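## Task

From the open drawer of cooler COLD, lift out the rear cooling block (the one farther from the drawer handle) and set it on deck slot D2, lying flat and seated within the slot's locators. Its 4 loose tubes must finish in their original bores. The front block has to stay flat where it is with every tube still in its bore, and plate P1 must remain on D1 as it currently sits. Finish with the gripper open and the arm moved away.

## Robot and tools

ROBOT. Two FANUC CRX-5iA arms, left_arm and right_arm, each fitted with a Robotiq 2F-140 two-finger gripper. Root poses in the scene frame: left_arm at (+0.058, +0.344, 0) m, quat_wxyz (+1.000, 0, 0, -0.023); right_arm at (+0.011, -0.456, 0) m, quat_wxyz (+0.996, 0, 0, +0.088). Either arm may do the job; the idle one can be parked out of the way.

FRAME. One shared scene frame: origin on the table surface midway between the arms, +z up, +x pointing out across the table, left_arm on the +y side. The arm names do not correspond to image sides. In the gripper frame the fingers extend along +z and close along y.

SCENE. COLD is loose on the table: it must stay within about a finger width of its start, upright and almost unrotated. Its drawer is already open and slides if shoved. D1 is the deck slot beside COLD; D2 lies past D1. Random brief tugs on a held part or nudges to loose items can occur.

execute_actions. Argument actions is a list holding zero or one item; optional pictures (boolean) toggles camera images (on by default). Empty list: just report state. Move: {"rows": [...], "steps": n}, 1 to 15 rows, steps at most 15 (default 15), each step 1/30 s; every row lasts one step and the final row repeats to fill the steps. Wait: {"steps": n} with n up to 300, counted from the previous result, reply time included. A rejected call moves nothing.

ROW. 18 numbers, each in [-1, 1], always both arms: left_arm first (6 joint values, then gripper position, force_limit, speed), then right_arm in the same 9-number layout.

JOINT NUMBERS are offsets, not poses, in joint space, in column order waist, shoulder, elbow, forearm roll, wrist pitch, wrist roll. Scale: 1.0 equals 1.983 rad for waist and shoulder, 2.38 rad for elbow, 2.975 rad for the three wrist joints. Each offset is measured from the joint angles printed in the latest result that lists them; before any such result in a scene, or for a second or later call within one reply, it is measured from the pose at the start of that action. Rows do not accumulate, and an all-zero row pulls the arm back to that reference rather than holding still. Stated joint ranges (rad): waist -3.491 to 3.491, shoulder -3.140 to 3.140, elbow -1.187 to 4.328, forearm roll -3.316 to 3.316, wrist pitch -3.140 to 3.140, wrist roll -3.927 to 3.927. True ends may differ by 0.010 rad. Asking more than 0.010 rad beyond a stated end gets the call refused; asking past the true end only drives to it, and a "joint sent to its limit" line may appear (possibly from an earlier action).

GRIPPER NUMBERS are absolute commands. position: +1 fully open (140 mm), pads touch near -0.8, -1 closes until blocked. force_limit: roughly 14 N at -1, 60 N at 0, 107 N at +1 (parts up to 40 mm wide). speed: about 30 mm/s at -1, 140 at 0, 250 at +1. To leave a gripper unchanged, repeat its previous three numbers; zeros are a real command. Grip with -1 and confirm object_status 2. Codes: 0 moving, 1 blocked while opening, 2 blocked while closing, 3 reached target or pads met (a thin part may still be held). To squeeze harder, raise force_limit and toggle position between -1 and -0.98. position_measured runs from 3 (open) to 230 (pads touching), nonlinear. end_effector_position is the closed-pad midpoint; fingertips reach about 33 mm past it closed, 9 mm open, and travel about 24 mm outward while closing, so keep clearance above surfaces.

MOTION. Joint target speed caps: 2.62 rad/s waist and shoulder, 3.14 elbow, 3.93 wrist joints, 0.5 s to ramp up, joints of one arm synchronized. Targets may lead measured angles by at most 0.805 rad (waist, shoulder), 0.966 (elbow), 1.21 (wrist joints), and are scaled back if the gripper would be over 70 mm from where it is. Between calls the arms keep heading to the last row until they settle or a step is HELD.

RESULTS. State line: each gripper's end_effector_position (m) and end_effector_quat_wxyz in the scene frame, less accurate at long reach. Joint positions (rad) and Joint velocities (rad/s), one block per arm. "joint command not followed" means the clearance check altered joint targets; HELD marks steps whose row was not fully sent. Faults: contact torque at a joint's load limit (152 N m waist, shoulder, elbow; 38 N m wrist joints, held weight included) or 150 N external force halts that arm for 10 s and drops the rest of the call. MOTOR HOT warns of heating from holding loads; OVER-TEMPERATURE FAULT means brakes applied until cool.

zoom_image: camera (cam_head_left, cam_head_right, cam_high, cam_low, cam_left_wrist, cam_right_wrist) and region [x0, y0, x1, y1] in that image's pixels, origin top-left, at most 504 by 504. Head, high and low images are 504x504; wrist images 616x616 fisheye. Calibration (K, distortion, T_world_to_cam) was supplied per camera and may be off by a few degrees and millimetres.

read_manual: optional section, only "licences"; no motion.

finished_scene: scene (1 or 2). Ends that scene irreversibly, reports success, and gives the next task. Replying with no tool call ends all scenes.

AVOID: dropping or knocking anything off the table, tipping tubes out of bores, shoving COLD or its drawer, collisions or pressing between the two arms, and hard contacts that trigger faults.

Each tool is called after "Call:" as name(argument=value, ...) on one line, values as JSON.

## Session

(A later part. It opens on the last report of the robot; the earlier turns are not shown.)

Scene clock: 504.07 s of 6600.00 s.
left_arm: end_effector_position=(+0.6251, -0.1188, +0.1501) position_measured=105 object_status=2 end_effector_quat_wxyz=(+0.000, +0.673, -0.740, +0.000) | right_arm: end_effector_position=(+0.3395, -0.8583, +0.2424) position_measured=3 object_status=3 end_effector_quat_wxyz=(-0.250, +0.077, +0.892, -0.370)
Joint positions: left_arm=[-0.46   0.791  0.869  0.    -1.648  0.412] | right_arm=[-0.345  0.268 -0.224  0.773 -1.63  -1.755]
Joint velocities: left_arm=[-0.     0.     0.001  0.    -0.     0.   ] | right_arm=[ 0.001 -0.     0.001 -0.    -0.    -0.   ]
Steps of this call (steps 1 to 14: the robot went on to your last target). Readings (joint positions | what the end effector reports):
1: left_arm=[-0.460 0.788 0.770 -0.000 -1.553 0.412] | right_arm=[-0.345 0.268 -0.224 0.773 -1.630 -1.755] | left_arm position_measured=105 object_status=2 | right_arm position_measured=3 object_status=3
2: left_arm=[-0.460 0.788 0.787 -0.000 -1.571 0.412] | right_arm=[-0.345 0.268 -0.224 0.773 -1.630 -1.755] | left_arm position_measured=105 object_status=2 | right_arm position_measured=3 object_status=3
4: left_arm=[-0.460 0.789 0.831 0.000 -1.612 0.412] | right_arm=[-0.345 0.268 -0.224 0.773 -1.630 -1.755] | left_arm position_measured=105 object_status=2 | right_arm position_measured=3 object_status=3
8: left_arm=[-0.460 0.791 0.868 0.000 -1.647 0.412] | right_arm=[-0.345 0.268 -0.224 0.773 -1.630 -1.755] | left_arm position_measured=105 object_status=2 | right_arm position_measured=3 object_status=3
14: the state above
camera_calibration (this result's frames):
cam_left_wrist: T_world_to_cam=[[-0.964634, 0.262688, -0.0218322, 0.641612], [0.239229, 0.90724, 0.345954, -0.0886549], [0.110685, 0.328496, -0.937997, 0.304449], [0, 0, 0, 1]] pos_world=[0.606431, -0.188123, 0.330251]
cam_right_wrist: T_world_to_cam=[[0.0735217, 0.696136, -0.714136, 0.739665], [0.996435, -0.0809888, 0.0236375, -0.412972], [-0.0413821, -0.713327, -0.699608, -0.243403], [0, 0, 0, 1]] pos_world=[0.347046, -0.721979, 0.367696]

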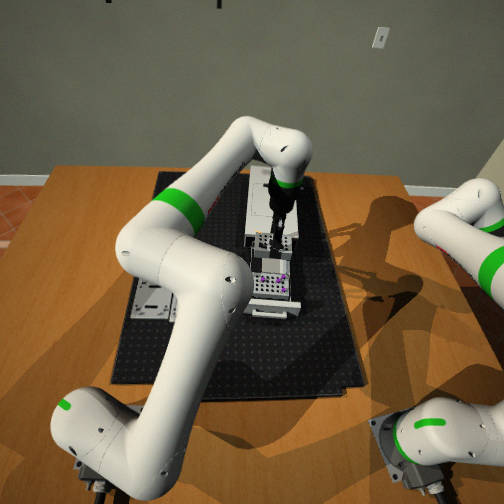

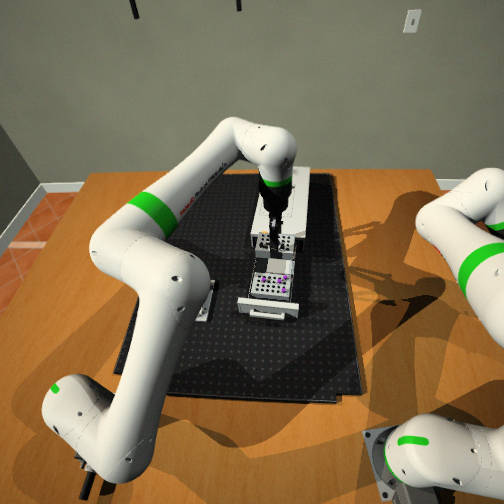

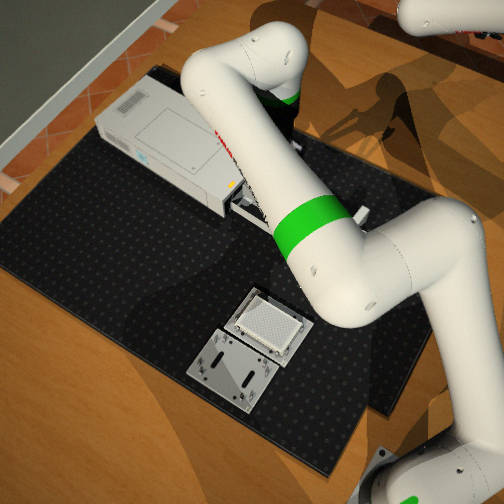

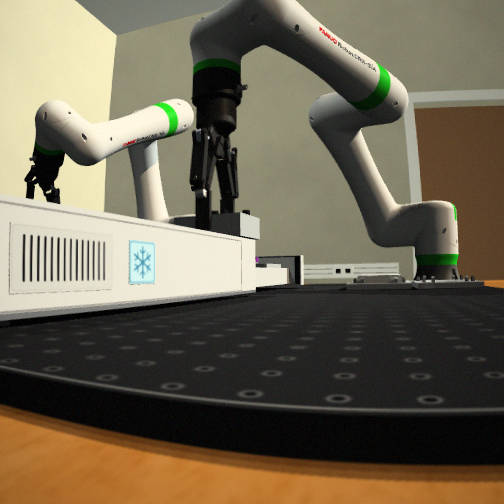

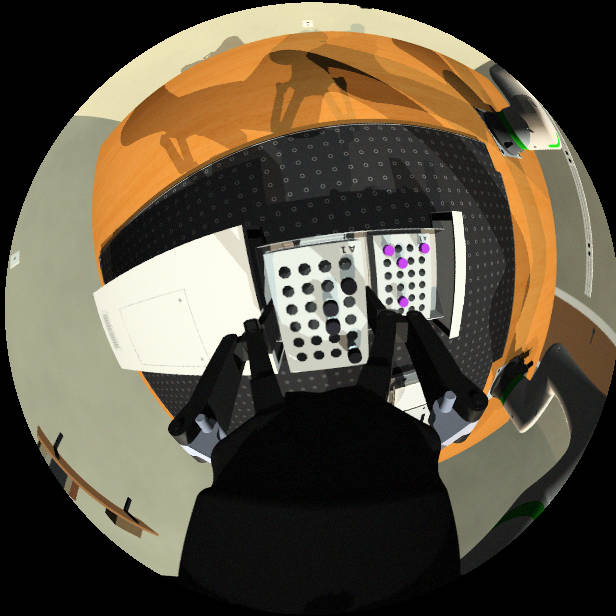

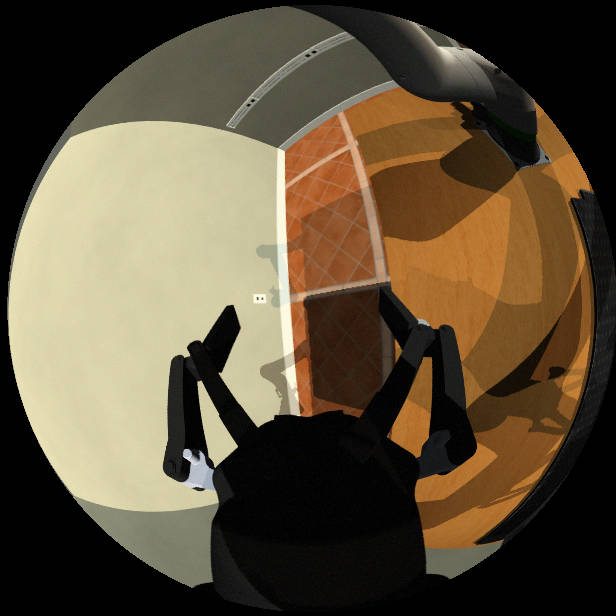

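Call:
execute_actions(actions=[{"rows": [[0.0176, -0.0202, -0.0254, 0, 0.0068, -0.0368, -1, 0.8, -0.7, 0, 0, 0, 0, 0, 0, 1, 0, 0],[0.0351, -0.0405, -0.0508, 0, 0.0136, -0.0735, -1, 0.8, -0.7, 0, 0, 0, 0, 0, 0, 1, 0, 0],[0.1756, -0.2024, -0.2539, 0, 0.0681, -0.3676, -1, 0.8, -0.7, 0, 0, 0, 0, 0, 0, 1, 0, 0],[0.1756, -0.2024, -0.2539, 0, 0.0681, -0.3676, -1, 0.8, -0.7, 0, 0, 0, 0, 0, 0, 1, 0, 0],[0.1756, -0.2024, -0.2539, 0, 0.0681, -0.3676, -1, 0.8, -0.7, 0, 0, 0, 0, 0, 0, 1, 0, 0],[0.1756, -0.2024, -0.2539, 0, 0.0681, -0.3676, -1, 0.8, -0.7, 0, 0, 0, 0, 0, 0, 1, 0, 0],[0.1756, -0.2024, -0.2539, 0, 0.0681, -0.3676, -1, 0.8, -0.7, 0, 0, 0, 0, 0, 0, 1, 0, 0],[0.1756, -0.2024, -0.2539, 0, 0.0681, -0.3676, -1, 0.8, -0.7, 0, 0, 0, 0, 0, 0, 1, 0, 0],[0.1756, -0.2024, -0.2539, 0, 0.0681, -0.3676, -1, 0.8, -0.7, 0, 0, 0, 0, 0, 0, 1, 0, 0],[0.1756, -0.2024, -0.2539, 0, 0.0681, -0.3676, -1, 0.8, -0.7, 0, 0, 0, 0, 0, 0, 1, 0, 0],[0.2283, -0.2632, -0.33, 0, 0.0885, -0.4779, -1, 0.8, -0.7, 0, 0, 0, 0, 0, 0, 1, 0, 0],[0.2283, -0.2632, -0.33, 0, 0.0885, -0.4779, -1, 0.8, -0.7, 0, 0, 0, 0, 0, 0, 1, 0, 0],[0.2283, -0.2632, -0.33, 0, 0.0885, -0.4779, -1, 0.8, -0.7, 0, 0, 0, 0, 0, 0, 1, 0, 0],[0.2283, -0.2632, -0.33, 0, 0.0885, -0.4779, -1, 0.8, -0.7, 0, 0, 0, 0, 0, 0, 1, 0, 0],[0.35129, -0.40489, -0.50773, 0, 0.1362, -0.73523, -1, 0.8, -0.7, 0, 0, 0, 0, 0, 0, 1, 0, 0]], "steps": 15}], pictures=false)

Call:
execute_actions(actions=[{"steps": 45}])

Scene clock: 552.03 s of 6600.00 s.
left_arm: end_effector_position=(+0.6381, +0.0052, +0.1590) position_measured=105 object_status=2 end_effector_quat_wxyz=(+0.000, -0.526, +0.850, -0.000) | right_arm: end_effector_position=(+0.3395, -0.8583, +0.2424) position_measured=3 object_status=3 end_effector_quat_wxyz=(-0.250, +0.077, +0.892, -0.370)
Joint positions: left_arm=[-0.288  0.593  0.571 -0.    -1.548 -0.128] | right_arm=[-0.345  0.268 -0.224  0.773 -1.63  -1.755]
Joint velocities: left_arm=[ 0.463 -0.534 -0.804  0.     0.269 -1.433] | right_arm=[-0.002  0.     0.     0.    -0.001  0.002]
Steps of this call (steps 1 to 30: the robot went on to your last target; steps 31 to 90: nothing new was sent; then 44.47 s passed at rest; steps 91 to 105: all 15 steps of this action). Readings (joint positions | what the end effector reports):
91: left_arm=[-0.460 0.791 0.869 -0.000 -1.648 0.411] | right_arm=[-0.345 0.268 -0.224 0.773 -1.630 -1.755] | left_arm position_measured=105 object_status=2 | right_arm position_measured=3 object_status=3
92: left_arm=[-0.460 0.790 0.868 -0.000 -1.648 0.408] | right_arm=[-0.345 0.268 -0.224 0.773 -1.630 -1.755] | left_arm position_measured=105 object_status=2 | right_arm position_measured=3 object_status=3
94: left_arm=[-0.450 0.778 0.850 -0.000 -1.642 0.377] | right_arm=[-0.345 0.268 -0.224 0.773 -1.630 -1.755] | left_arm position_measured=105 object_status=2 | right_arm position_measured=3 object_status=3
98: left_arm=[-0.397 0.719 0.760 -0.000 -1.612 0.214] | right_arm=[-0.345 0.268 -0.224 0.773 -1.630 -1.755] | left_arm position_measured=105 object_status=2 | right_arm position_measured=3 object_status=3
105: the state above

Scene clock: 553.53 s of 6600.00 s.
left_arm: end_effector_position=(+0.4776, +0.2926, +0.1001) position_measured=105 object_status=2 end_effector_quat_wxyz=(+0.000, +0.007, +1.000, -0.000) | right_arm: end_effector_position=(+0.3395, -0.8583, +0.2424) position_measured=3 object_status=3 end_effector_quat_wxyz=(-0.250, +0.077, +0.892, -0.370)
Joint positions: left_arm=[ 0.236 -0.012 -0.339  0.    -1.243 -1.776] | right_arm=[-0.345  0.268 -0.224  0.773 -1.63  -1.755]
Joint velocities: left_arm=[-0.    -0.001 -0.001 -0.     0.    -0.   ] | right_arm=[-0.    -0.001 -0.    -0.001 -0.001  0.   ]
Steps of this call (steps 1 to 45: the robot went on to your last target). Readings (joint positions | what the end effector reports):
1: left_arm=[-0.272 0.574 0.543 -0.000 -1.539 -0.175] | right_arm=[-0.345 0.268 -0.224 0.773 -1.630 -1.755] | left_arm position_measured=105 object_status=2 | right_arm position_measured=3 object_status=3
2: left_arm=[-0.254 0.554 0.512 -0.000 -1.528 -0.217] | right_arm=[-0.345 0.268 -0.224 0.773 -1.630 -1.755] | left_arm position_measured=105 object_status=2 | right_arm position_measured=3 object_status=3
4: left_arm=[-0.219 0.514 0.451 -0.000 -1.508 -0.298] | right_arm=[-0.345 0.268 -0.224 0.773 -1.630 -1.755] | left_arm position_measured=105 object_status=2 | right_arm position_measured=3 object_status=3
8: left_arm=[-0.153 0.437 0.336 -0.000 -1.469 -0.473] | right_arm=[-0.345 0.268 -0.224 0.773 -1.630 -1.755] | left_arm position_measured=105 object_status=2 | right_arm position_measured=3 object_status=3
45: the state above
camera_calibration (this result's frames):
cam_left_wrist: T_world_to_cam=[[0.184415, 0.98261, -0.0216379, -0.36933], [0.923265, -0.165644, 0.346618, -0.422202], [0.337006, -0.0838991, -0.937757, 0.15127], [0, 0, 0, 1]] pos_world=[0.406936, 0.305664, 0.280206]
cam_right_wrist: T_world_to_cam=[[0.0735219, 0.696135, -0.714136, 0.739664], [0.996435, -0.0809889, 0.0236376, -0.412972], [-0.0413821, -0.713328, -0.699608, -0.243403], [0, 0, 0, 1]] pos_world=[0.347046, -0.721979, 0.367696]

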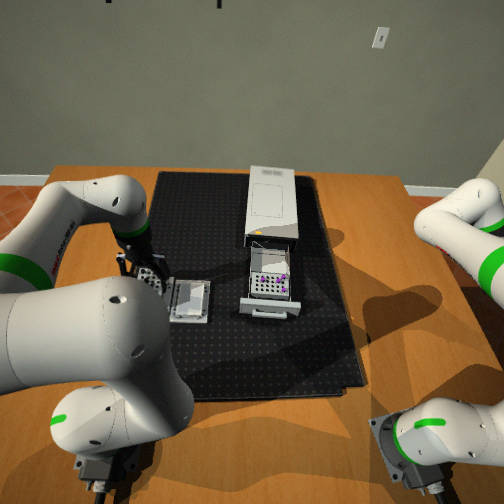

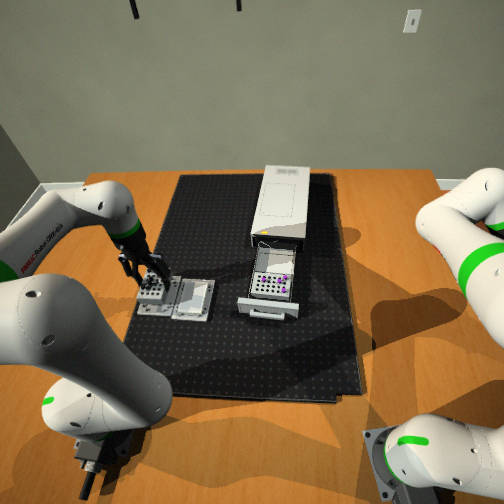

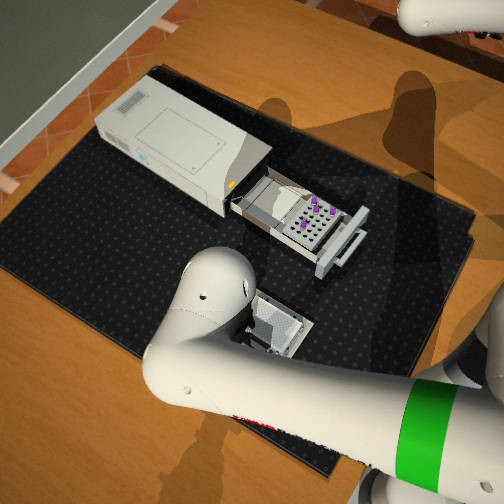

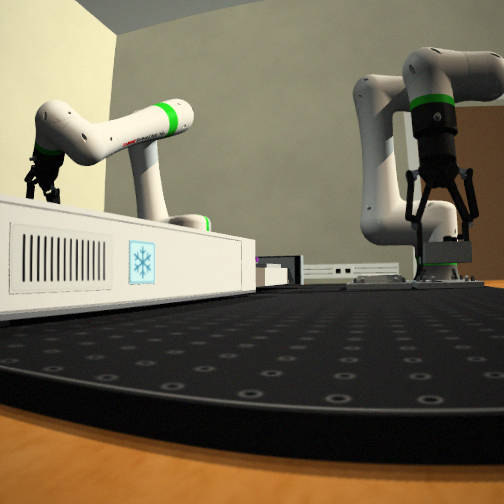

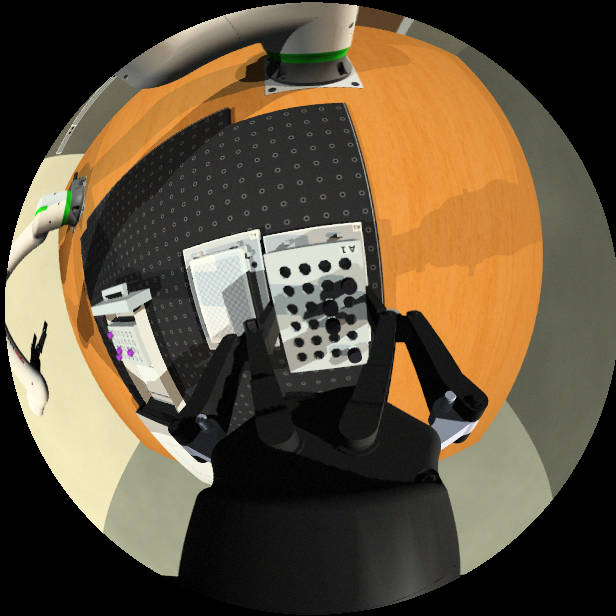

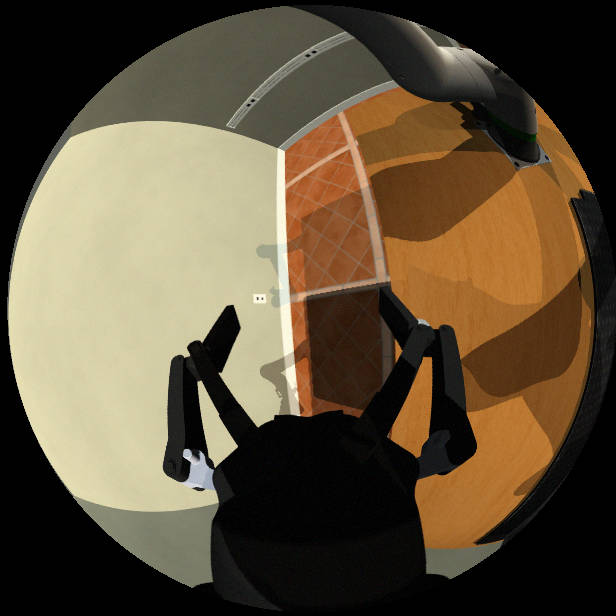

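Call:
zoom_image(camera="cam_low", region=[395, 215, 495, 295])

Call:
zoom_image(camera="cam_left_wrist", region=[250, 210, 380, 280])

Call:
zoom_image(camera="cam_head_right", region=[120, 250, 220, 330])

Region (395, 215, 495, 295) of cam_low's 504x504 image, scaled by 5.040, with more detail than that image has; it fills the top 403 rows of this view, and the rest is white.

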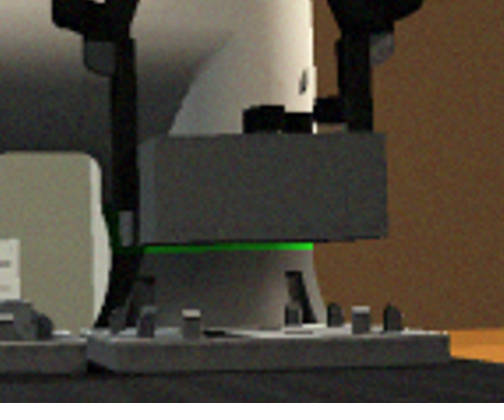

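Region (250, 210, 380, 280) of cam_left_wrist's 616x616 image, scaled by 3.877, with more detail than that image has; it fills the top 271 rows of this view, and the rest is white.

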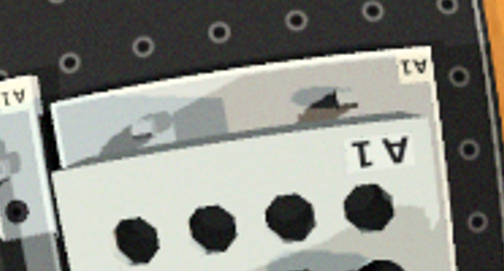

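Region (120, 250, 220, 330) of cam_head_right's 504x504 image, scaled by 5.040, with more detail than that image has; it fills the top 403 rows of this view, and the rest is white.

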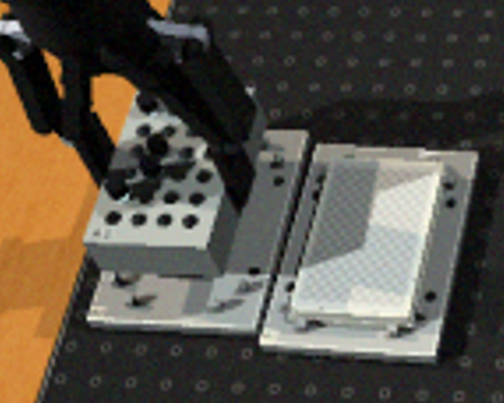

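Call:
execute_actions(actions=[{"rows": [[0.00003, 0.0008, -0.00117, 0, 0.00147, -0.00002, -1, 0.8, -0.7, 0, 0, 0, 0, 0, 0, 1, 0, 0],[0.00007, 0.002, -0.0029, 0, 0.00367, -0.00005, -1, 0.8, -0.7, 0, 0, 0, 0, 0, 0, 1, 0, 0],[0.00012, 0.0035, -0.0051, 0, 0.00642, -0.00008, -1, 0.8, -0.7, 0, 0, 0, 0, 0, 0, 1, 0, 0],[0.00018, 0.005, -0.0073, 0, 0.00918, -0.00012, -1, 0.8, -0.7, 0, 0, 0, 0, 0, 0, 1, 0, 0],[0.00023, 0.0065, -0.0095, 0, 0.01193, -0.00016, -1, 0.8, -0.7, 0, 0, 0, 0, 0, 0, 1, 0, 0],[0.00028, 0.008, -0.01166, 0, 0.01468, -0.00019, -1, 0.8, -0.7, 0, 0, 0, 0, 0, 0, 1, 0, 0],[0.00032, 0.0092, -0.0134, 0, 0.01689, -0.00022, -1, 0.8, -0.7, 0, 0, 0, 0, 0, 0, 1, 0, 0],[0.00035, 0.01004, -0.01458, 0, 0.01836, -0.00024, -1, 0.8, -0.7, 0, 0, 0, 0, 0, 0, 1, 0, 0]], "steps": 15}])

Call:
zoom_image(camera="cam_low", region=[405, 240, 490, 295])

Call:
zoom_image(camera="cam_left_wrist", region=[250, 215, 380, 275])

Scene clock: 582.00 s of 6600.00 s.
left_arm: end_effector_position=(+0.4777, +0.2930, +0.0782) position_measured=105 object_status=2 end_effector_quat_wxyz=(+0.000, +0.007, +1.000, -0.000) | right_arm: end_effector_position=(+0.3395, -0.8583, +0.2424) position_measured=3 object_status=3 end_effector_quat_wxyz=(-0.250, +0.077, +0.892, -0.370)
Joint positions: left_arm=[ 0.237  0.008 -0.374  0.    -1.189 -1.776] | right_arm=[-0.345  0.268 -0.224  0.773 -1.63  -1.755]
Joint velocities: left_arm=[-0.     0.002 -0.003 -0.     0.005 -0.   ] | right_arm=[-0.001  0.002 -0.    -0.001  0.001 -0.   ]
Steps of this call (steps 1 to 15: the robot went on to your last target; steps 16 to 90: nothing new was sent; then 24.97 s passed at rest; steps 91 to 105: all 15 steps of this action). Readings (joint positions | what the end effector reports):
91: left_arm=[0.236 -0.012 -0.339 0.000 -1.243 -1.776] | right_arm=[-0.345 0.268 -0.224 0.773 -1.630 -1.755] | left_arm position_measured=105 object_status=2 | right_arm position_measured=3 object_status=3
92: left_arm=[0.236 -0.012 -0.340 0.000 -1.242 -1.776] | right_arm=[-0.345 0.268 -0.224 0.773 -1.630 -1.755] | left_arm position_measured=105 object_status=2 | right_arm position_measured=3 object_status=3
94: left_arm=[0.237 -0.009 -0.345 0.000 -1.234 -1.776] | right_arm=[-0.345 0.268 -0.224 0.773 -1.630 -1.755] | left_arm position_measured=105 object_status=2 | right_arm position_measured=3 object_status=3
98: left_arm=[0.237 0.001 -0.362 0.000 -1.207 -1.776] | right_arm=[-0.345 0.268 -0.224 0.773 -1.630 -1.755] | left_arm position_measured=105 object_status=2 | right_arm position_measured=3 object_status=3
105: the state above
camera_calibration (this result's frames):
cam_left_wrist: T_world_to_cam=[[0.184457, 0.982605, -0.0215178, -0.370165], [0.923238, -0.165721, 0.346652, -0.414585], [0.337056, -0.0838084, -0.937747, 0.130715], [0, 0, 0, 1]] pos_world=[0.406982, 0.305975, 0.25833]
cam_right_wrist: T_world_to_cam=[[0.0735219, 0.696136, -0.714136, 0.739665], [0.996435, -0.0809888, 0.0236377, -0.412972], [-0.041382, -0.713327, -0.699608, -0.243403], [0, 0, 0, 1]] pos_world=[0.347046, -0.721979, 0.367696]

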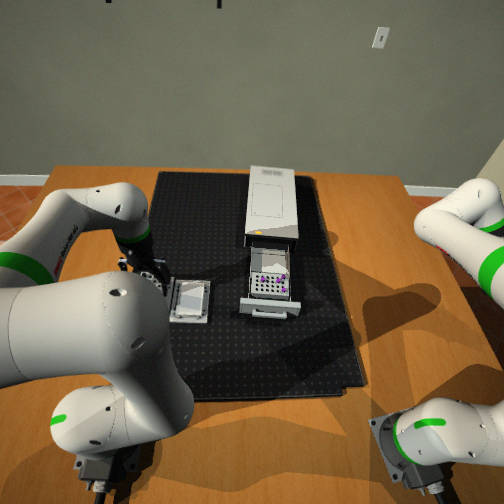

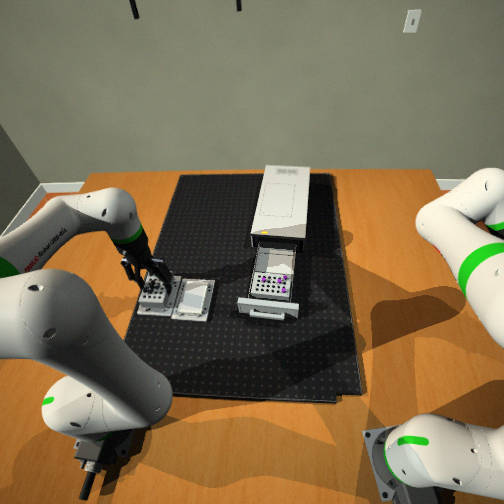

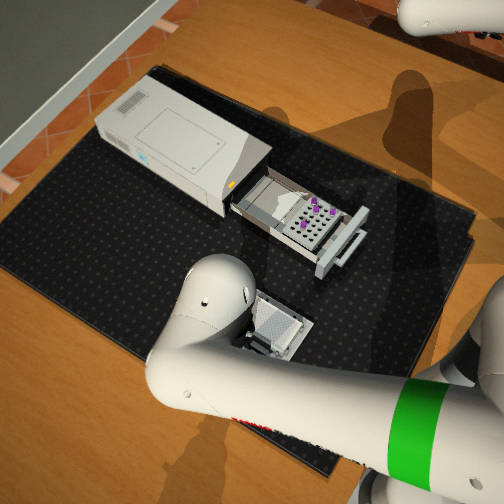

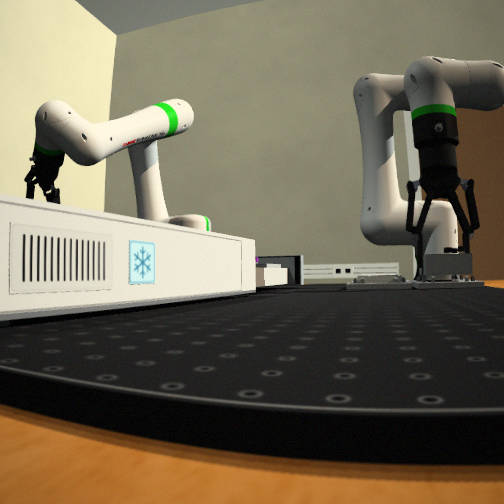

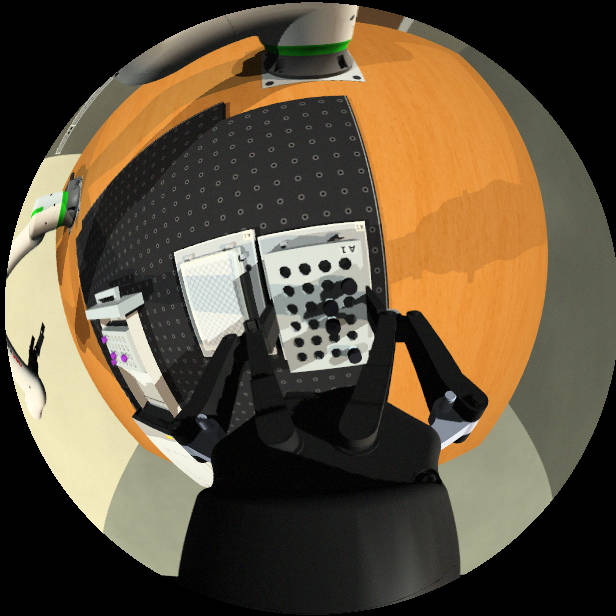

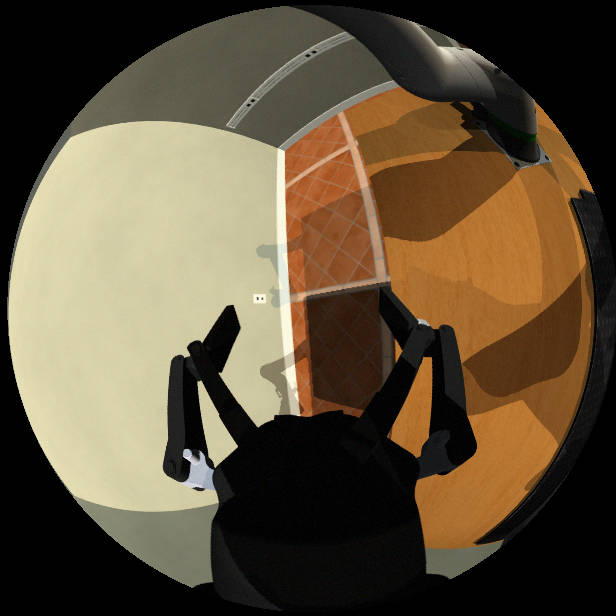

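Region (405, 240, 490, 295) of cam_low's 504x504 image, scaled by 5.929, with more detail than that image has; it fills the top 326 rows of this view, and the rest is white.

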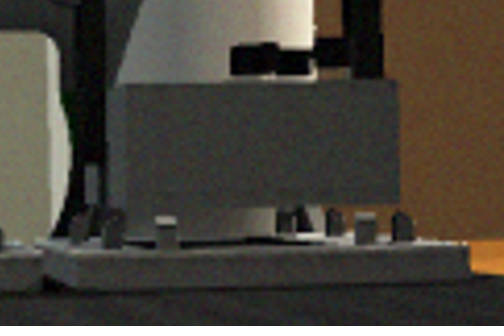

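Region (250, 215, 380, 275) of cam_left_wrist's 616x616 image, scaled by 3.877, with more detail than that image has; it fills the top 233 rows of this view, and the rest is white.

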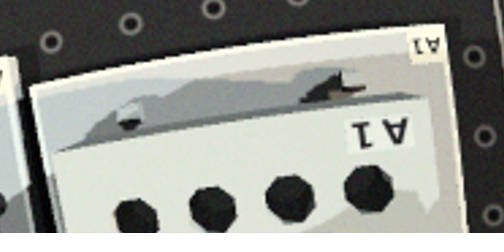

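Call:
zoom_image(camera="cam_low", region=[412, 265, 442, 290])

Call:
zoom_image(camera="cam_low", region=[450, 265, 480, 290])

Call:
zoom_image(camera="cam_left_wrist", region=[255, 230, 305, 265])

Call:
zoom_image(camera="cam_left_wrist", region=[320, 218, 370, 253])

Region (412, 265, 442, 290) of cam_low's 504x504 image, scaled by 16.800, with more detail than that image has.

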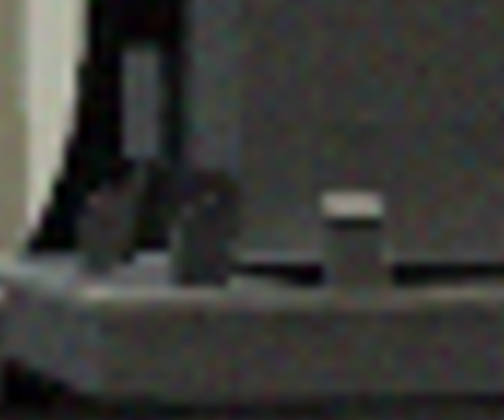

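Region (450, 265, 480, 290) of cam_low's 504x504 image, scaled by 16.800, with more detail than that image has.

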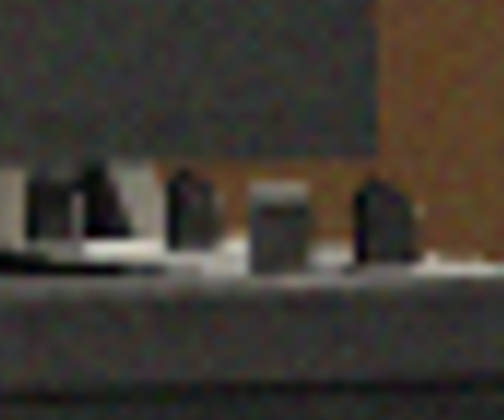

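Region (255, 230, 305, 265) of cam_left_wrist's 616x616 image, scaled by 10.080, with more detail than that image has; it fills the top 353 rows of this view, and the rest is white.

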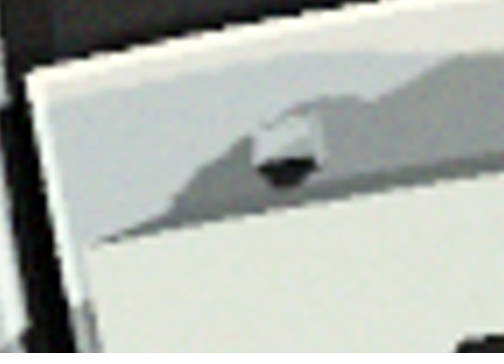

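Region (320, 218, 370, 253) of cam_left_wrist's 616x616 image, scaled by 10.080, with more detail than that image has; it fills the top 353 rows of this view, and the rest is white.

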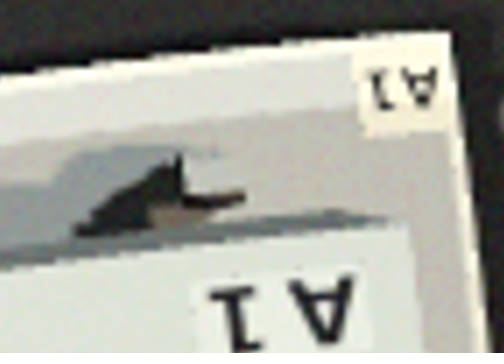

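Call:
execute_actions(actions=[{"rows": [[0, 0.00027, -0.00033, 0, 0.00044, 0, -1, 0.8, -0.7, 0, 0, 0, 0, 0, 0, 1, 0, 0],[0, 0.00065, -0.00079, 0, 0.00106, 0, -1, 0.8, -0.7, 0, 0, 0, 0, 0, 0, 1, 0, 0],[0, 0.00108, -0.00131, 0, 0.00177, 0, -1, 0.8, -0.7, 0, 0, 0, 0, 0, 0, 1, 0, 0],[0, 0.00156, -0.00191, 0, 0.00257, 0, -1, 0.8, -0.7, 0, 0, 0, 0, 0, 0, 1, 0, 0],[0, 0.00205, -0.0025, 0, 0.00336, 0, -1, 0.8, -0.7, 0, 0, 0, 0, 0, 0, 1, 0, 0],[0, 0.00253, -0.00309, 0, 0.00416, 0, -1, 0.8, -0.7, 0, 0, 0, 0, 0, 0, 1, 0, 0],[0, 0.00302, -0.00368, 0, 0.00496, 0, -1, 0.8, -0.7, 0, 0, 0, 0, 0, 0, 1, 0, 0],[0, 0.0035, -0.00427, 0, 0.00575, 0, -1, 0.8, -0.7, 0, 0, 0, 0, 0, 0, 1, 0, 0],[0, 0.00399, -0.00486, 0, 0.00655, 0, -1, 0.8, -0.7, 0, 0, 0, 0, 0, 0, 1, 0, 0],[0, 0.00447, -0.00545, 0, 0.00735, 0, -1, 0.8, -0.7, 0, 0, 0, 0, 0, 0, 1, 0, 0],[0, 0.0049, -0.00598, 0, 0.00805, 0, -1, 0.8, -0.7, 0, 0, 0, 0, 0, 0, 1, 0, 0],[0, 0.00523, -0.00637, 0, 0.00858, 0, -1, 0.8, -0.7, 0, 0, 0, 0, 0, 0, 1, 0, 0],[0, 0.00539, -0.00657, 0, 0.00885, 0, -1, 0.8, -0.7, 0, 0, 0, 0, 0, 0, 1, 0, 0]], "steps": 15}], pictures=false)

Call:
execute_actions(actions=[{"steps": 8}])

Call:
zoom_image(camera="cam_low", region=[410, 250, 485, 292])

Call:
zoom_image(camera="cam_left_wrist", region=[250, 215, 380, 275])

Scene clock: 656.33 s of 6600.00 s.
left_arm: end_effector_position=(+0.4774, +0.2929, +0.0685) position_measured=105 object_status=2 end_effector_quat_wxyz=(-0.000, +0.007, +1.000, -0.000) | right_arm: end_effector_position=(+0.3395, -0.8583, +0.2424) position_measured=3 object_status=3 end_effector_quat_wxyz=(-0.250, +0.077, +0.892, -0.370)
Joint positions: left_arm=[ 0.237  0.018 -0.389  0.    -1.165 -1.776] | right_arm=[-0.345  0.268 -0.224  0.773 -1.63  -1.755]
Joint velocities: left_arm=[-0.     0.012 -0.011  0.     0.03   0.001] | right_arm=[ 0.     0.001 -0.     0.001 -0.     0.001]
Steps of this call (steps 1 to 15: the robot went on to your last target; steps 16 to 90: nothing new was sent; then 70.83 s passed at rest; steps 91 to 105: all 15 steps of this action). Readings (joint positions | what the end effector reports):
91: left_arm=[0.237 0.008 -0.374 0.000 -1.188 -1.776] | right_arm=[-0.345 0.268 -0.224 0.773 -1.630 -1.755] | left_arm position_measured=105 object_status=2 | right_arm position_measured=3 object_status=3
92: left_arm=[0.237 0.008 -0.374 0.000 -1.188 -1.776] | right_arm=[-0.345 0.268 -0.224 0.773 -1.630 -1.755] | left_arm position_measured=105 object_status=2 | right_arm position_measured=3 object_status=3
94: left_arm=[0.237 0.009 -0.375 0.000 -1.186 -1.776] | right_arm=[-0.345 0.268 -0.224 0.773 -1.630 -1.755] | left_arm position_measured=105 object_status=2 | right_arm position_measured=3 object_status=3
98: left_arm=[0.237 0.012 -0.380 0.000 -1.178 -1.776] | right_arm=[-0.345 0.268 -0.224 0.773 -1.630 -1.755] | left_arm position_measured=105 object_status=2 | right_arm position_measured=3 object_status=3
105: the state above

Scene clock: 666.47 s of 6600.00 s.
left_arm: end_effector_position=(+0.4760, +0.2926, +0.0686) position_measured=105 object_status=2 end_effector_quat_wxyz=(-0.002, +0.007, +1.000, -0.001) | right_arm: end_effector_position=(+0.3395, -0.8583, +0.2424) position_measured=3 object_status=3 end_effector_quat_wxyz=(-0.250, +0.077, +0.892, -0.370)
Joint positions: left_arm=[ 0.237  0.017 -0.389  0.    -1.168 -1.776] | right_arm=[-0.345  0.268 -0.224  0.773 -1.63  -1.755]
Joint velocities: left_arm=[ 0.     0.001  0.001  0.     0.    -0.   ] | right_arm=[ 0.001 -0.     0.002 -0.001 -0.    -0.001]
FORCE FAULT: contact force on the left arm reached its limit, and that arm stopped for 10 seconds. The contact can be on any part of that arm, not only on its tool. That arm's remaining commands of this call were not run. That arm holds still and accepts commands again. Move the arm away from the contact; if what it grips holds it there, let go first. Pushing or pulling that hard again can fault the arm again.
The stop of the left arm began at step 4 of this call (marked STOPPED below). From that step on that arm followed nothing that you had sent. Nothing is kept back now, and the robot has no last target.
Steps of this call (steps 1 to 8: the robot went on to your last target; steps 9 to 304: the stop continued). Readings (joint positions | what the end effector reports):
1: left_arm=[0.237 0.018 -0.389 0.000 -1.164 -1.776] | right_arm=[-0.345 0.268 -0.224 0.773 -1.630 -1.755] | left_arm position_measured=105 object_status=2 | right_arm position_measured=3 object_status=3
2: left_arm=[0.237 0.018 -0.389 0.000 -1.164 -1.776] | right_arm=[-0.345 0.268 -0.224 0.773 -1.630 -1.755] | left_arm position_measured=105 object_status=2 | right_arm position_measured=3 object_status=3
4: left_arm=[0.237 0.017 -0.389 0.000 -1.168 -1.776] | right_arm=[-0.345 0.268 -0.224 0.773 -1.630 -1.755] | left_arm position_measured=105 object_status=2 | right_arm position_measured=3 object_status=3 STOPPED (the left arm)
8: left_arm=[0.237 0.017 -0.389 0.000 -1.168 -1.776] | right_arm=[-0.345 0.268 -0.224 0.773 -1.630 -1.755] | left_arm position_measured=105 object_status=2 | right_arm position_measured=3 object_status=3
304: the state above
camera_calibration (this result's frames):
cam_left_wrist: T_world_to_cam=[[0.184327, 0.982594, -0.0230598, -0.369549], [0.924581, -0.165389, 0.343215, -0.410256], [0.333427, -0.0845843, -0.938974, 0.124212], [0, 0, 0, 1]] pos_world=[0.406016, 0.305771, 0.248916]
cam_right_wrist: T_world_to_cam=[[0.0735216, 0.696136, -0.714136, 0.739665], [0.996435, -0.0809888, 0.0236374, -0.412972], [-0.0413822, -0.713328, -0.699608, -0.243403], [0, 0, 0, 1]] pos_world=[0.347046, -0.721979, 0.367696]

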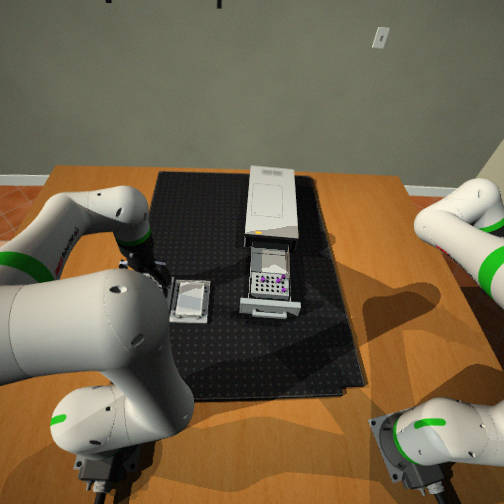

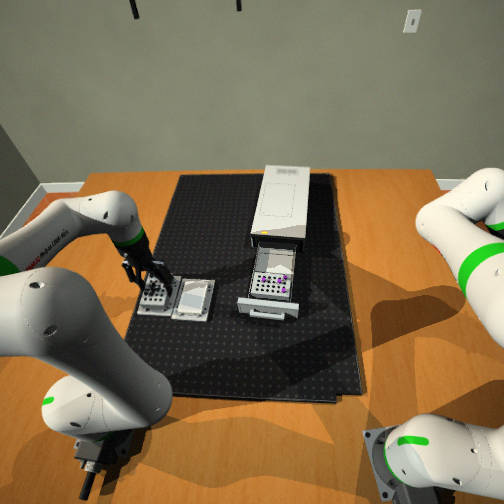

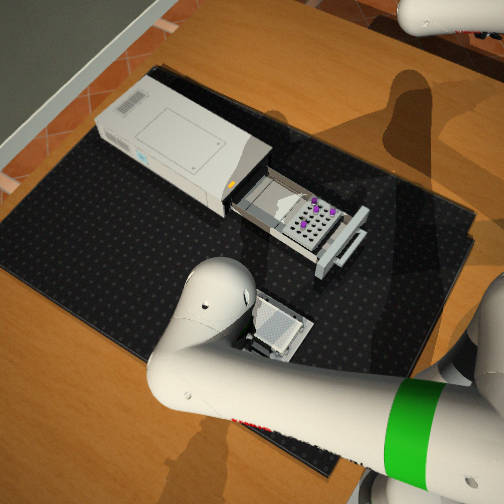

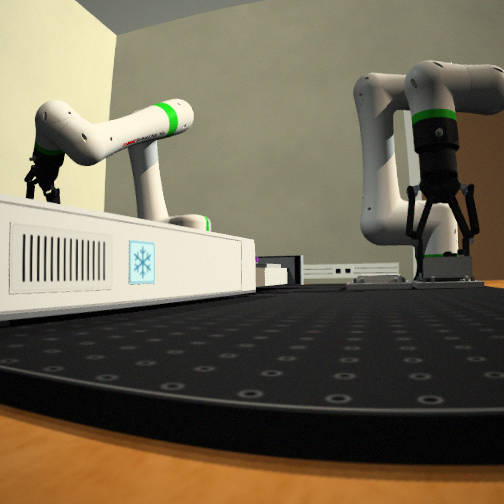

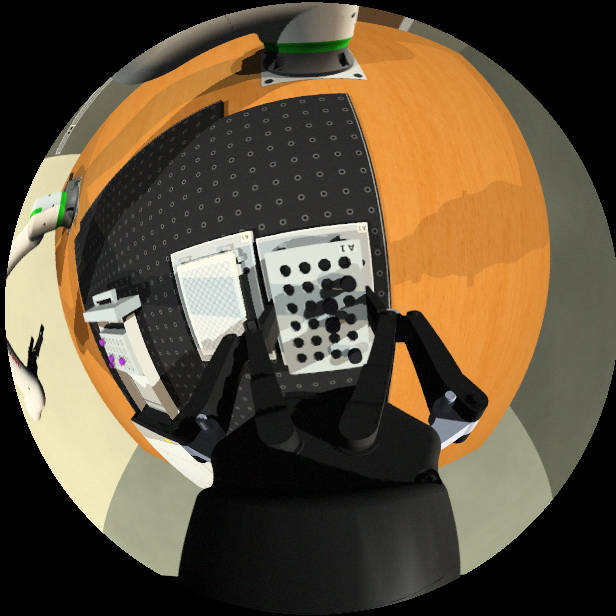

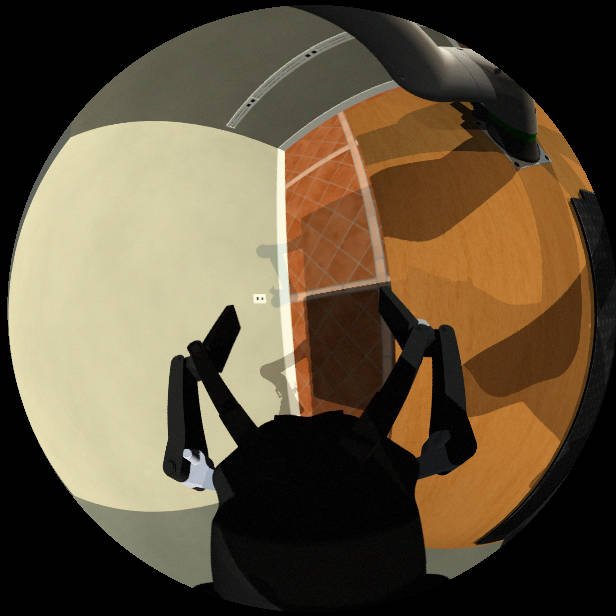

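Region (410, 250, 485, 292) of cam_low's 504x504 image, scaled by 6.720, with more detail than that image has; it fills the top 282 rows of this view, and the rest is white.

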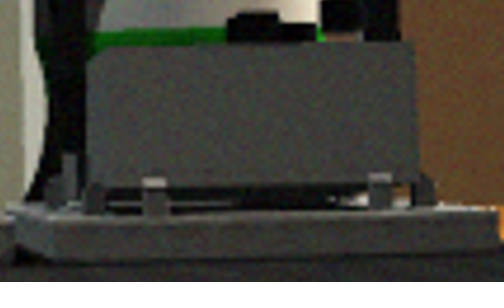

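Region (250, 215, 380, 275) of cam_left_wrist's 616x616 image, scaled by 3.877, with more detail than that image has; it fills the top 233 rows of this view, and the rest is white.

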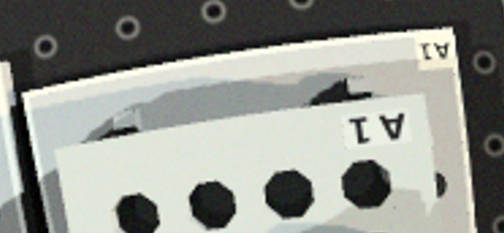

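Call:
execute_actions(actions=[])

Scene clock: 694.30 s of 6600.00 s.
left_arm: end_effector_position=(+0.4760, +0.2926, +0.0686) position_measured=105 object_status=2 end_effector_quat_wxyz=(-0.002, +0.007, +1.000, -0.001) | right_arm: end_effector_position=(+0.3395, -0.8583, +0.2424) position_measured=3 object_status=3 end_effector_quat_wxyz=(-0.250, +0.077, +0.892, -0.370)
Joint positions: left_arm=[ 0.237  0.017 -0.389  0.    -1.168 -1.776] | right_arm=[-0.345  0.268 -0.224  0.773 -1.63  -1.755]
Joint velocities: left_arm=[-0.     0.001  0.001  0.     0.    -0.   ] | right_arm=[-0.     0.001  0.001 -0.     0.    -0.   ]
Steps of this call (steps 1 to 90: nothing new was sent; then 24.83 s passed at rest). Readings (joint positions | what the end effector reports):
1: left_arm=[0.237 0.017 -0.389 0.000 -1.168 -1.776] | right_arm=[-0.345 0.268 -0.224 0.773 -1.630 -1.755] | left_arm position_measured=105 object_status=2 | right_arm position_measured=3 object_status=3
2: left_arm=[0.237 0.017 -0.389 0.000 -1.168 -1.776] | right_arm=[-0.345 0.268 -0.224 0.773 -1.630 -1.755] | left_arm position_measured=105 object_status=2 | right_arm position_measured=3 object_status=3
4: left_arm=[0.237 0.017 -0.389 0.000 -1.168 -1.776] | right_arm=[-0.345 0.268 -0.224 0.773 -1.630 -1.755] | left_arm position_measured=105 object_status=2 | right_arm position_measured=3 object_status=3
8: left_arm=[0.237 0.017 -0.389 0.000 -1.168 -1.776] | right_arm=[-0.345 0.268 -0.224 0.773 -1.630 -1.755] | left_arm position_measured=105 object_status=2 | right_arm position_measured=3 object_status=3
90: the state above
camera_calibration (this result's frames):
cam_left_wrist: T_world_to_cam=[[0.184327, 0.982594, -0.0230598, -0.369549], [0.924581, -0.165389, 0.343215, -0.410255], [0.333427, -0.0845842, -0.938974, 0.124212], [0, 0, 0, 1]] pos_world=[0.406016, 0.305771, 0.248916]
cam_right_wrist: T_world_to_cam=[[0.0735218, 0.696136, -0.714136, 0.739665], [0.996435, -0.0809888, 0.0236376, -0.412972], [-0.0413821, -0.713328, -0.699608, -0.243403], [0, 0, 0, 1]] pos_world=[0.347046, -0.721979, 0.367696]

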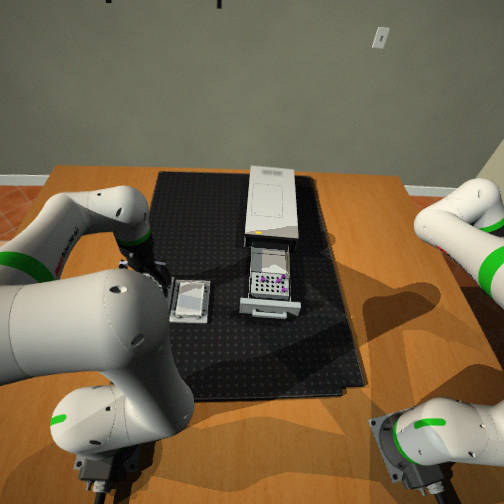

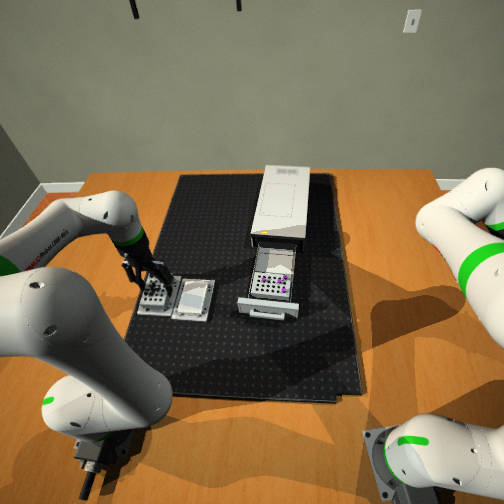

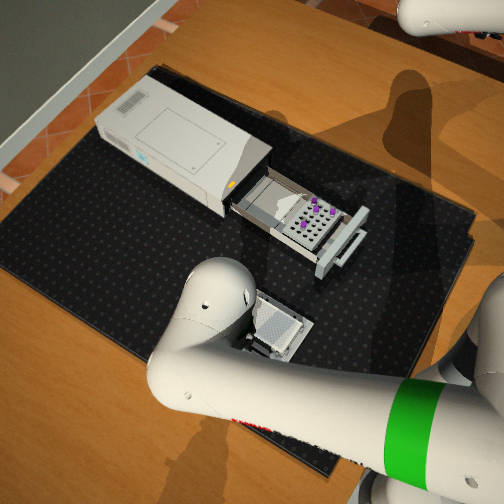

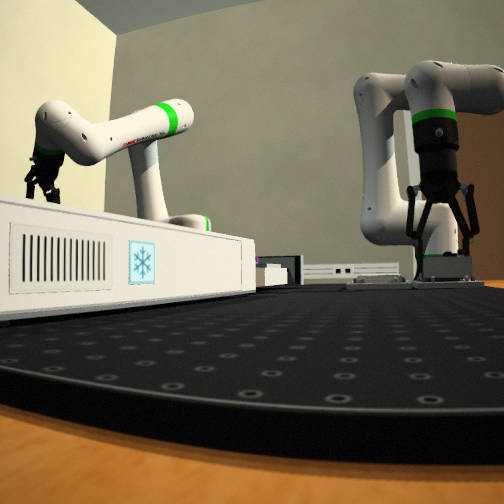

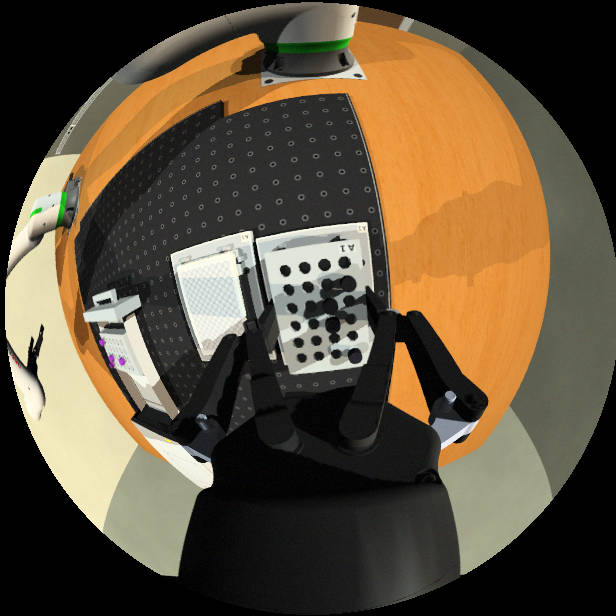

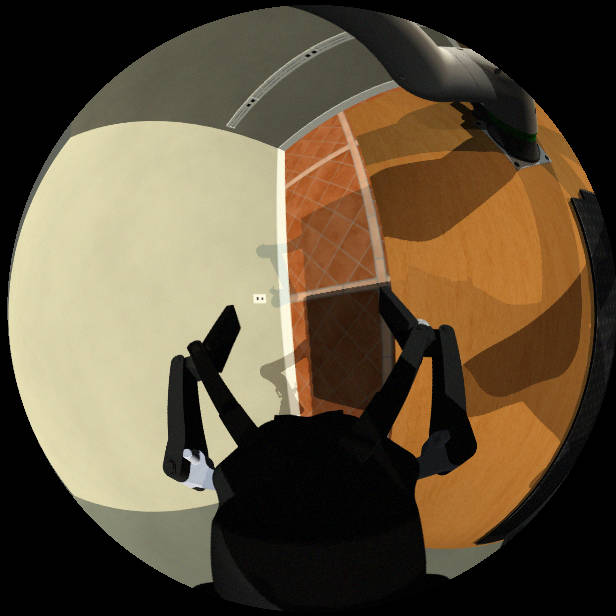

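Call:
zoom_image(camera="cam_low", region=[400, 240, 490, 295])

Call:
zoom_image(camera="cam_left_wrist", region=[245, 210, 385, 290])

Call:
zoom_image(camera="cam_head_right", region=[125, 260, 215, 325])

Region (400, 240, 490, 295) of cam_low's 504x504 image, scaled by 5.600, with more detail than that image has.

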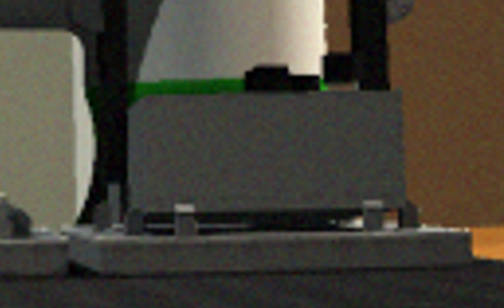

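Region (245, 210, 385, 290) of cam_left_wrist's 616x616 image, scaled by 3.600, with more detail than that image has; it fills the top 288 rows of this view, and the rest is white.

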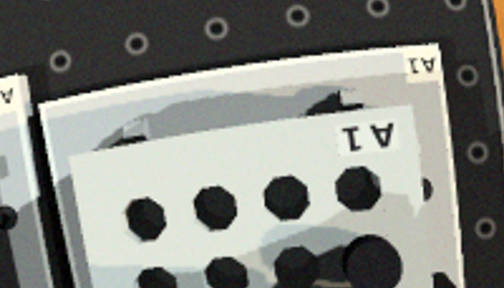

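Region (125, 260, 215, 325) of cam_head_right's 504x504 image, scaled by 5.600, with more detail than that image has.

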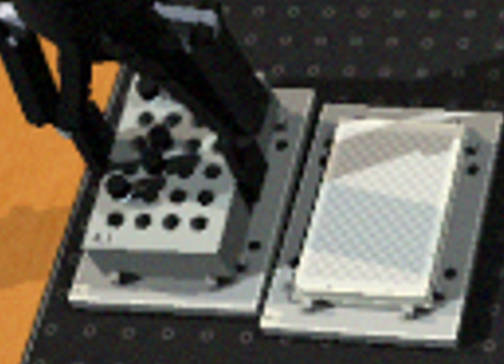

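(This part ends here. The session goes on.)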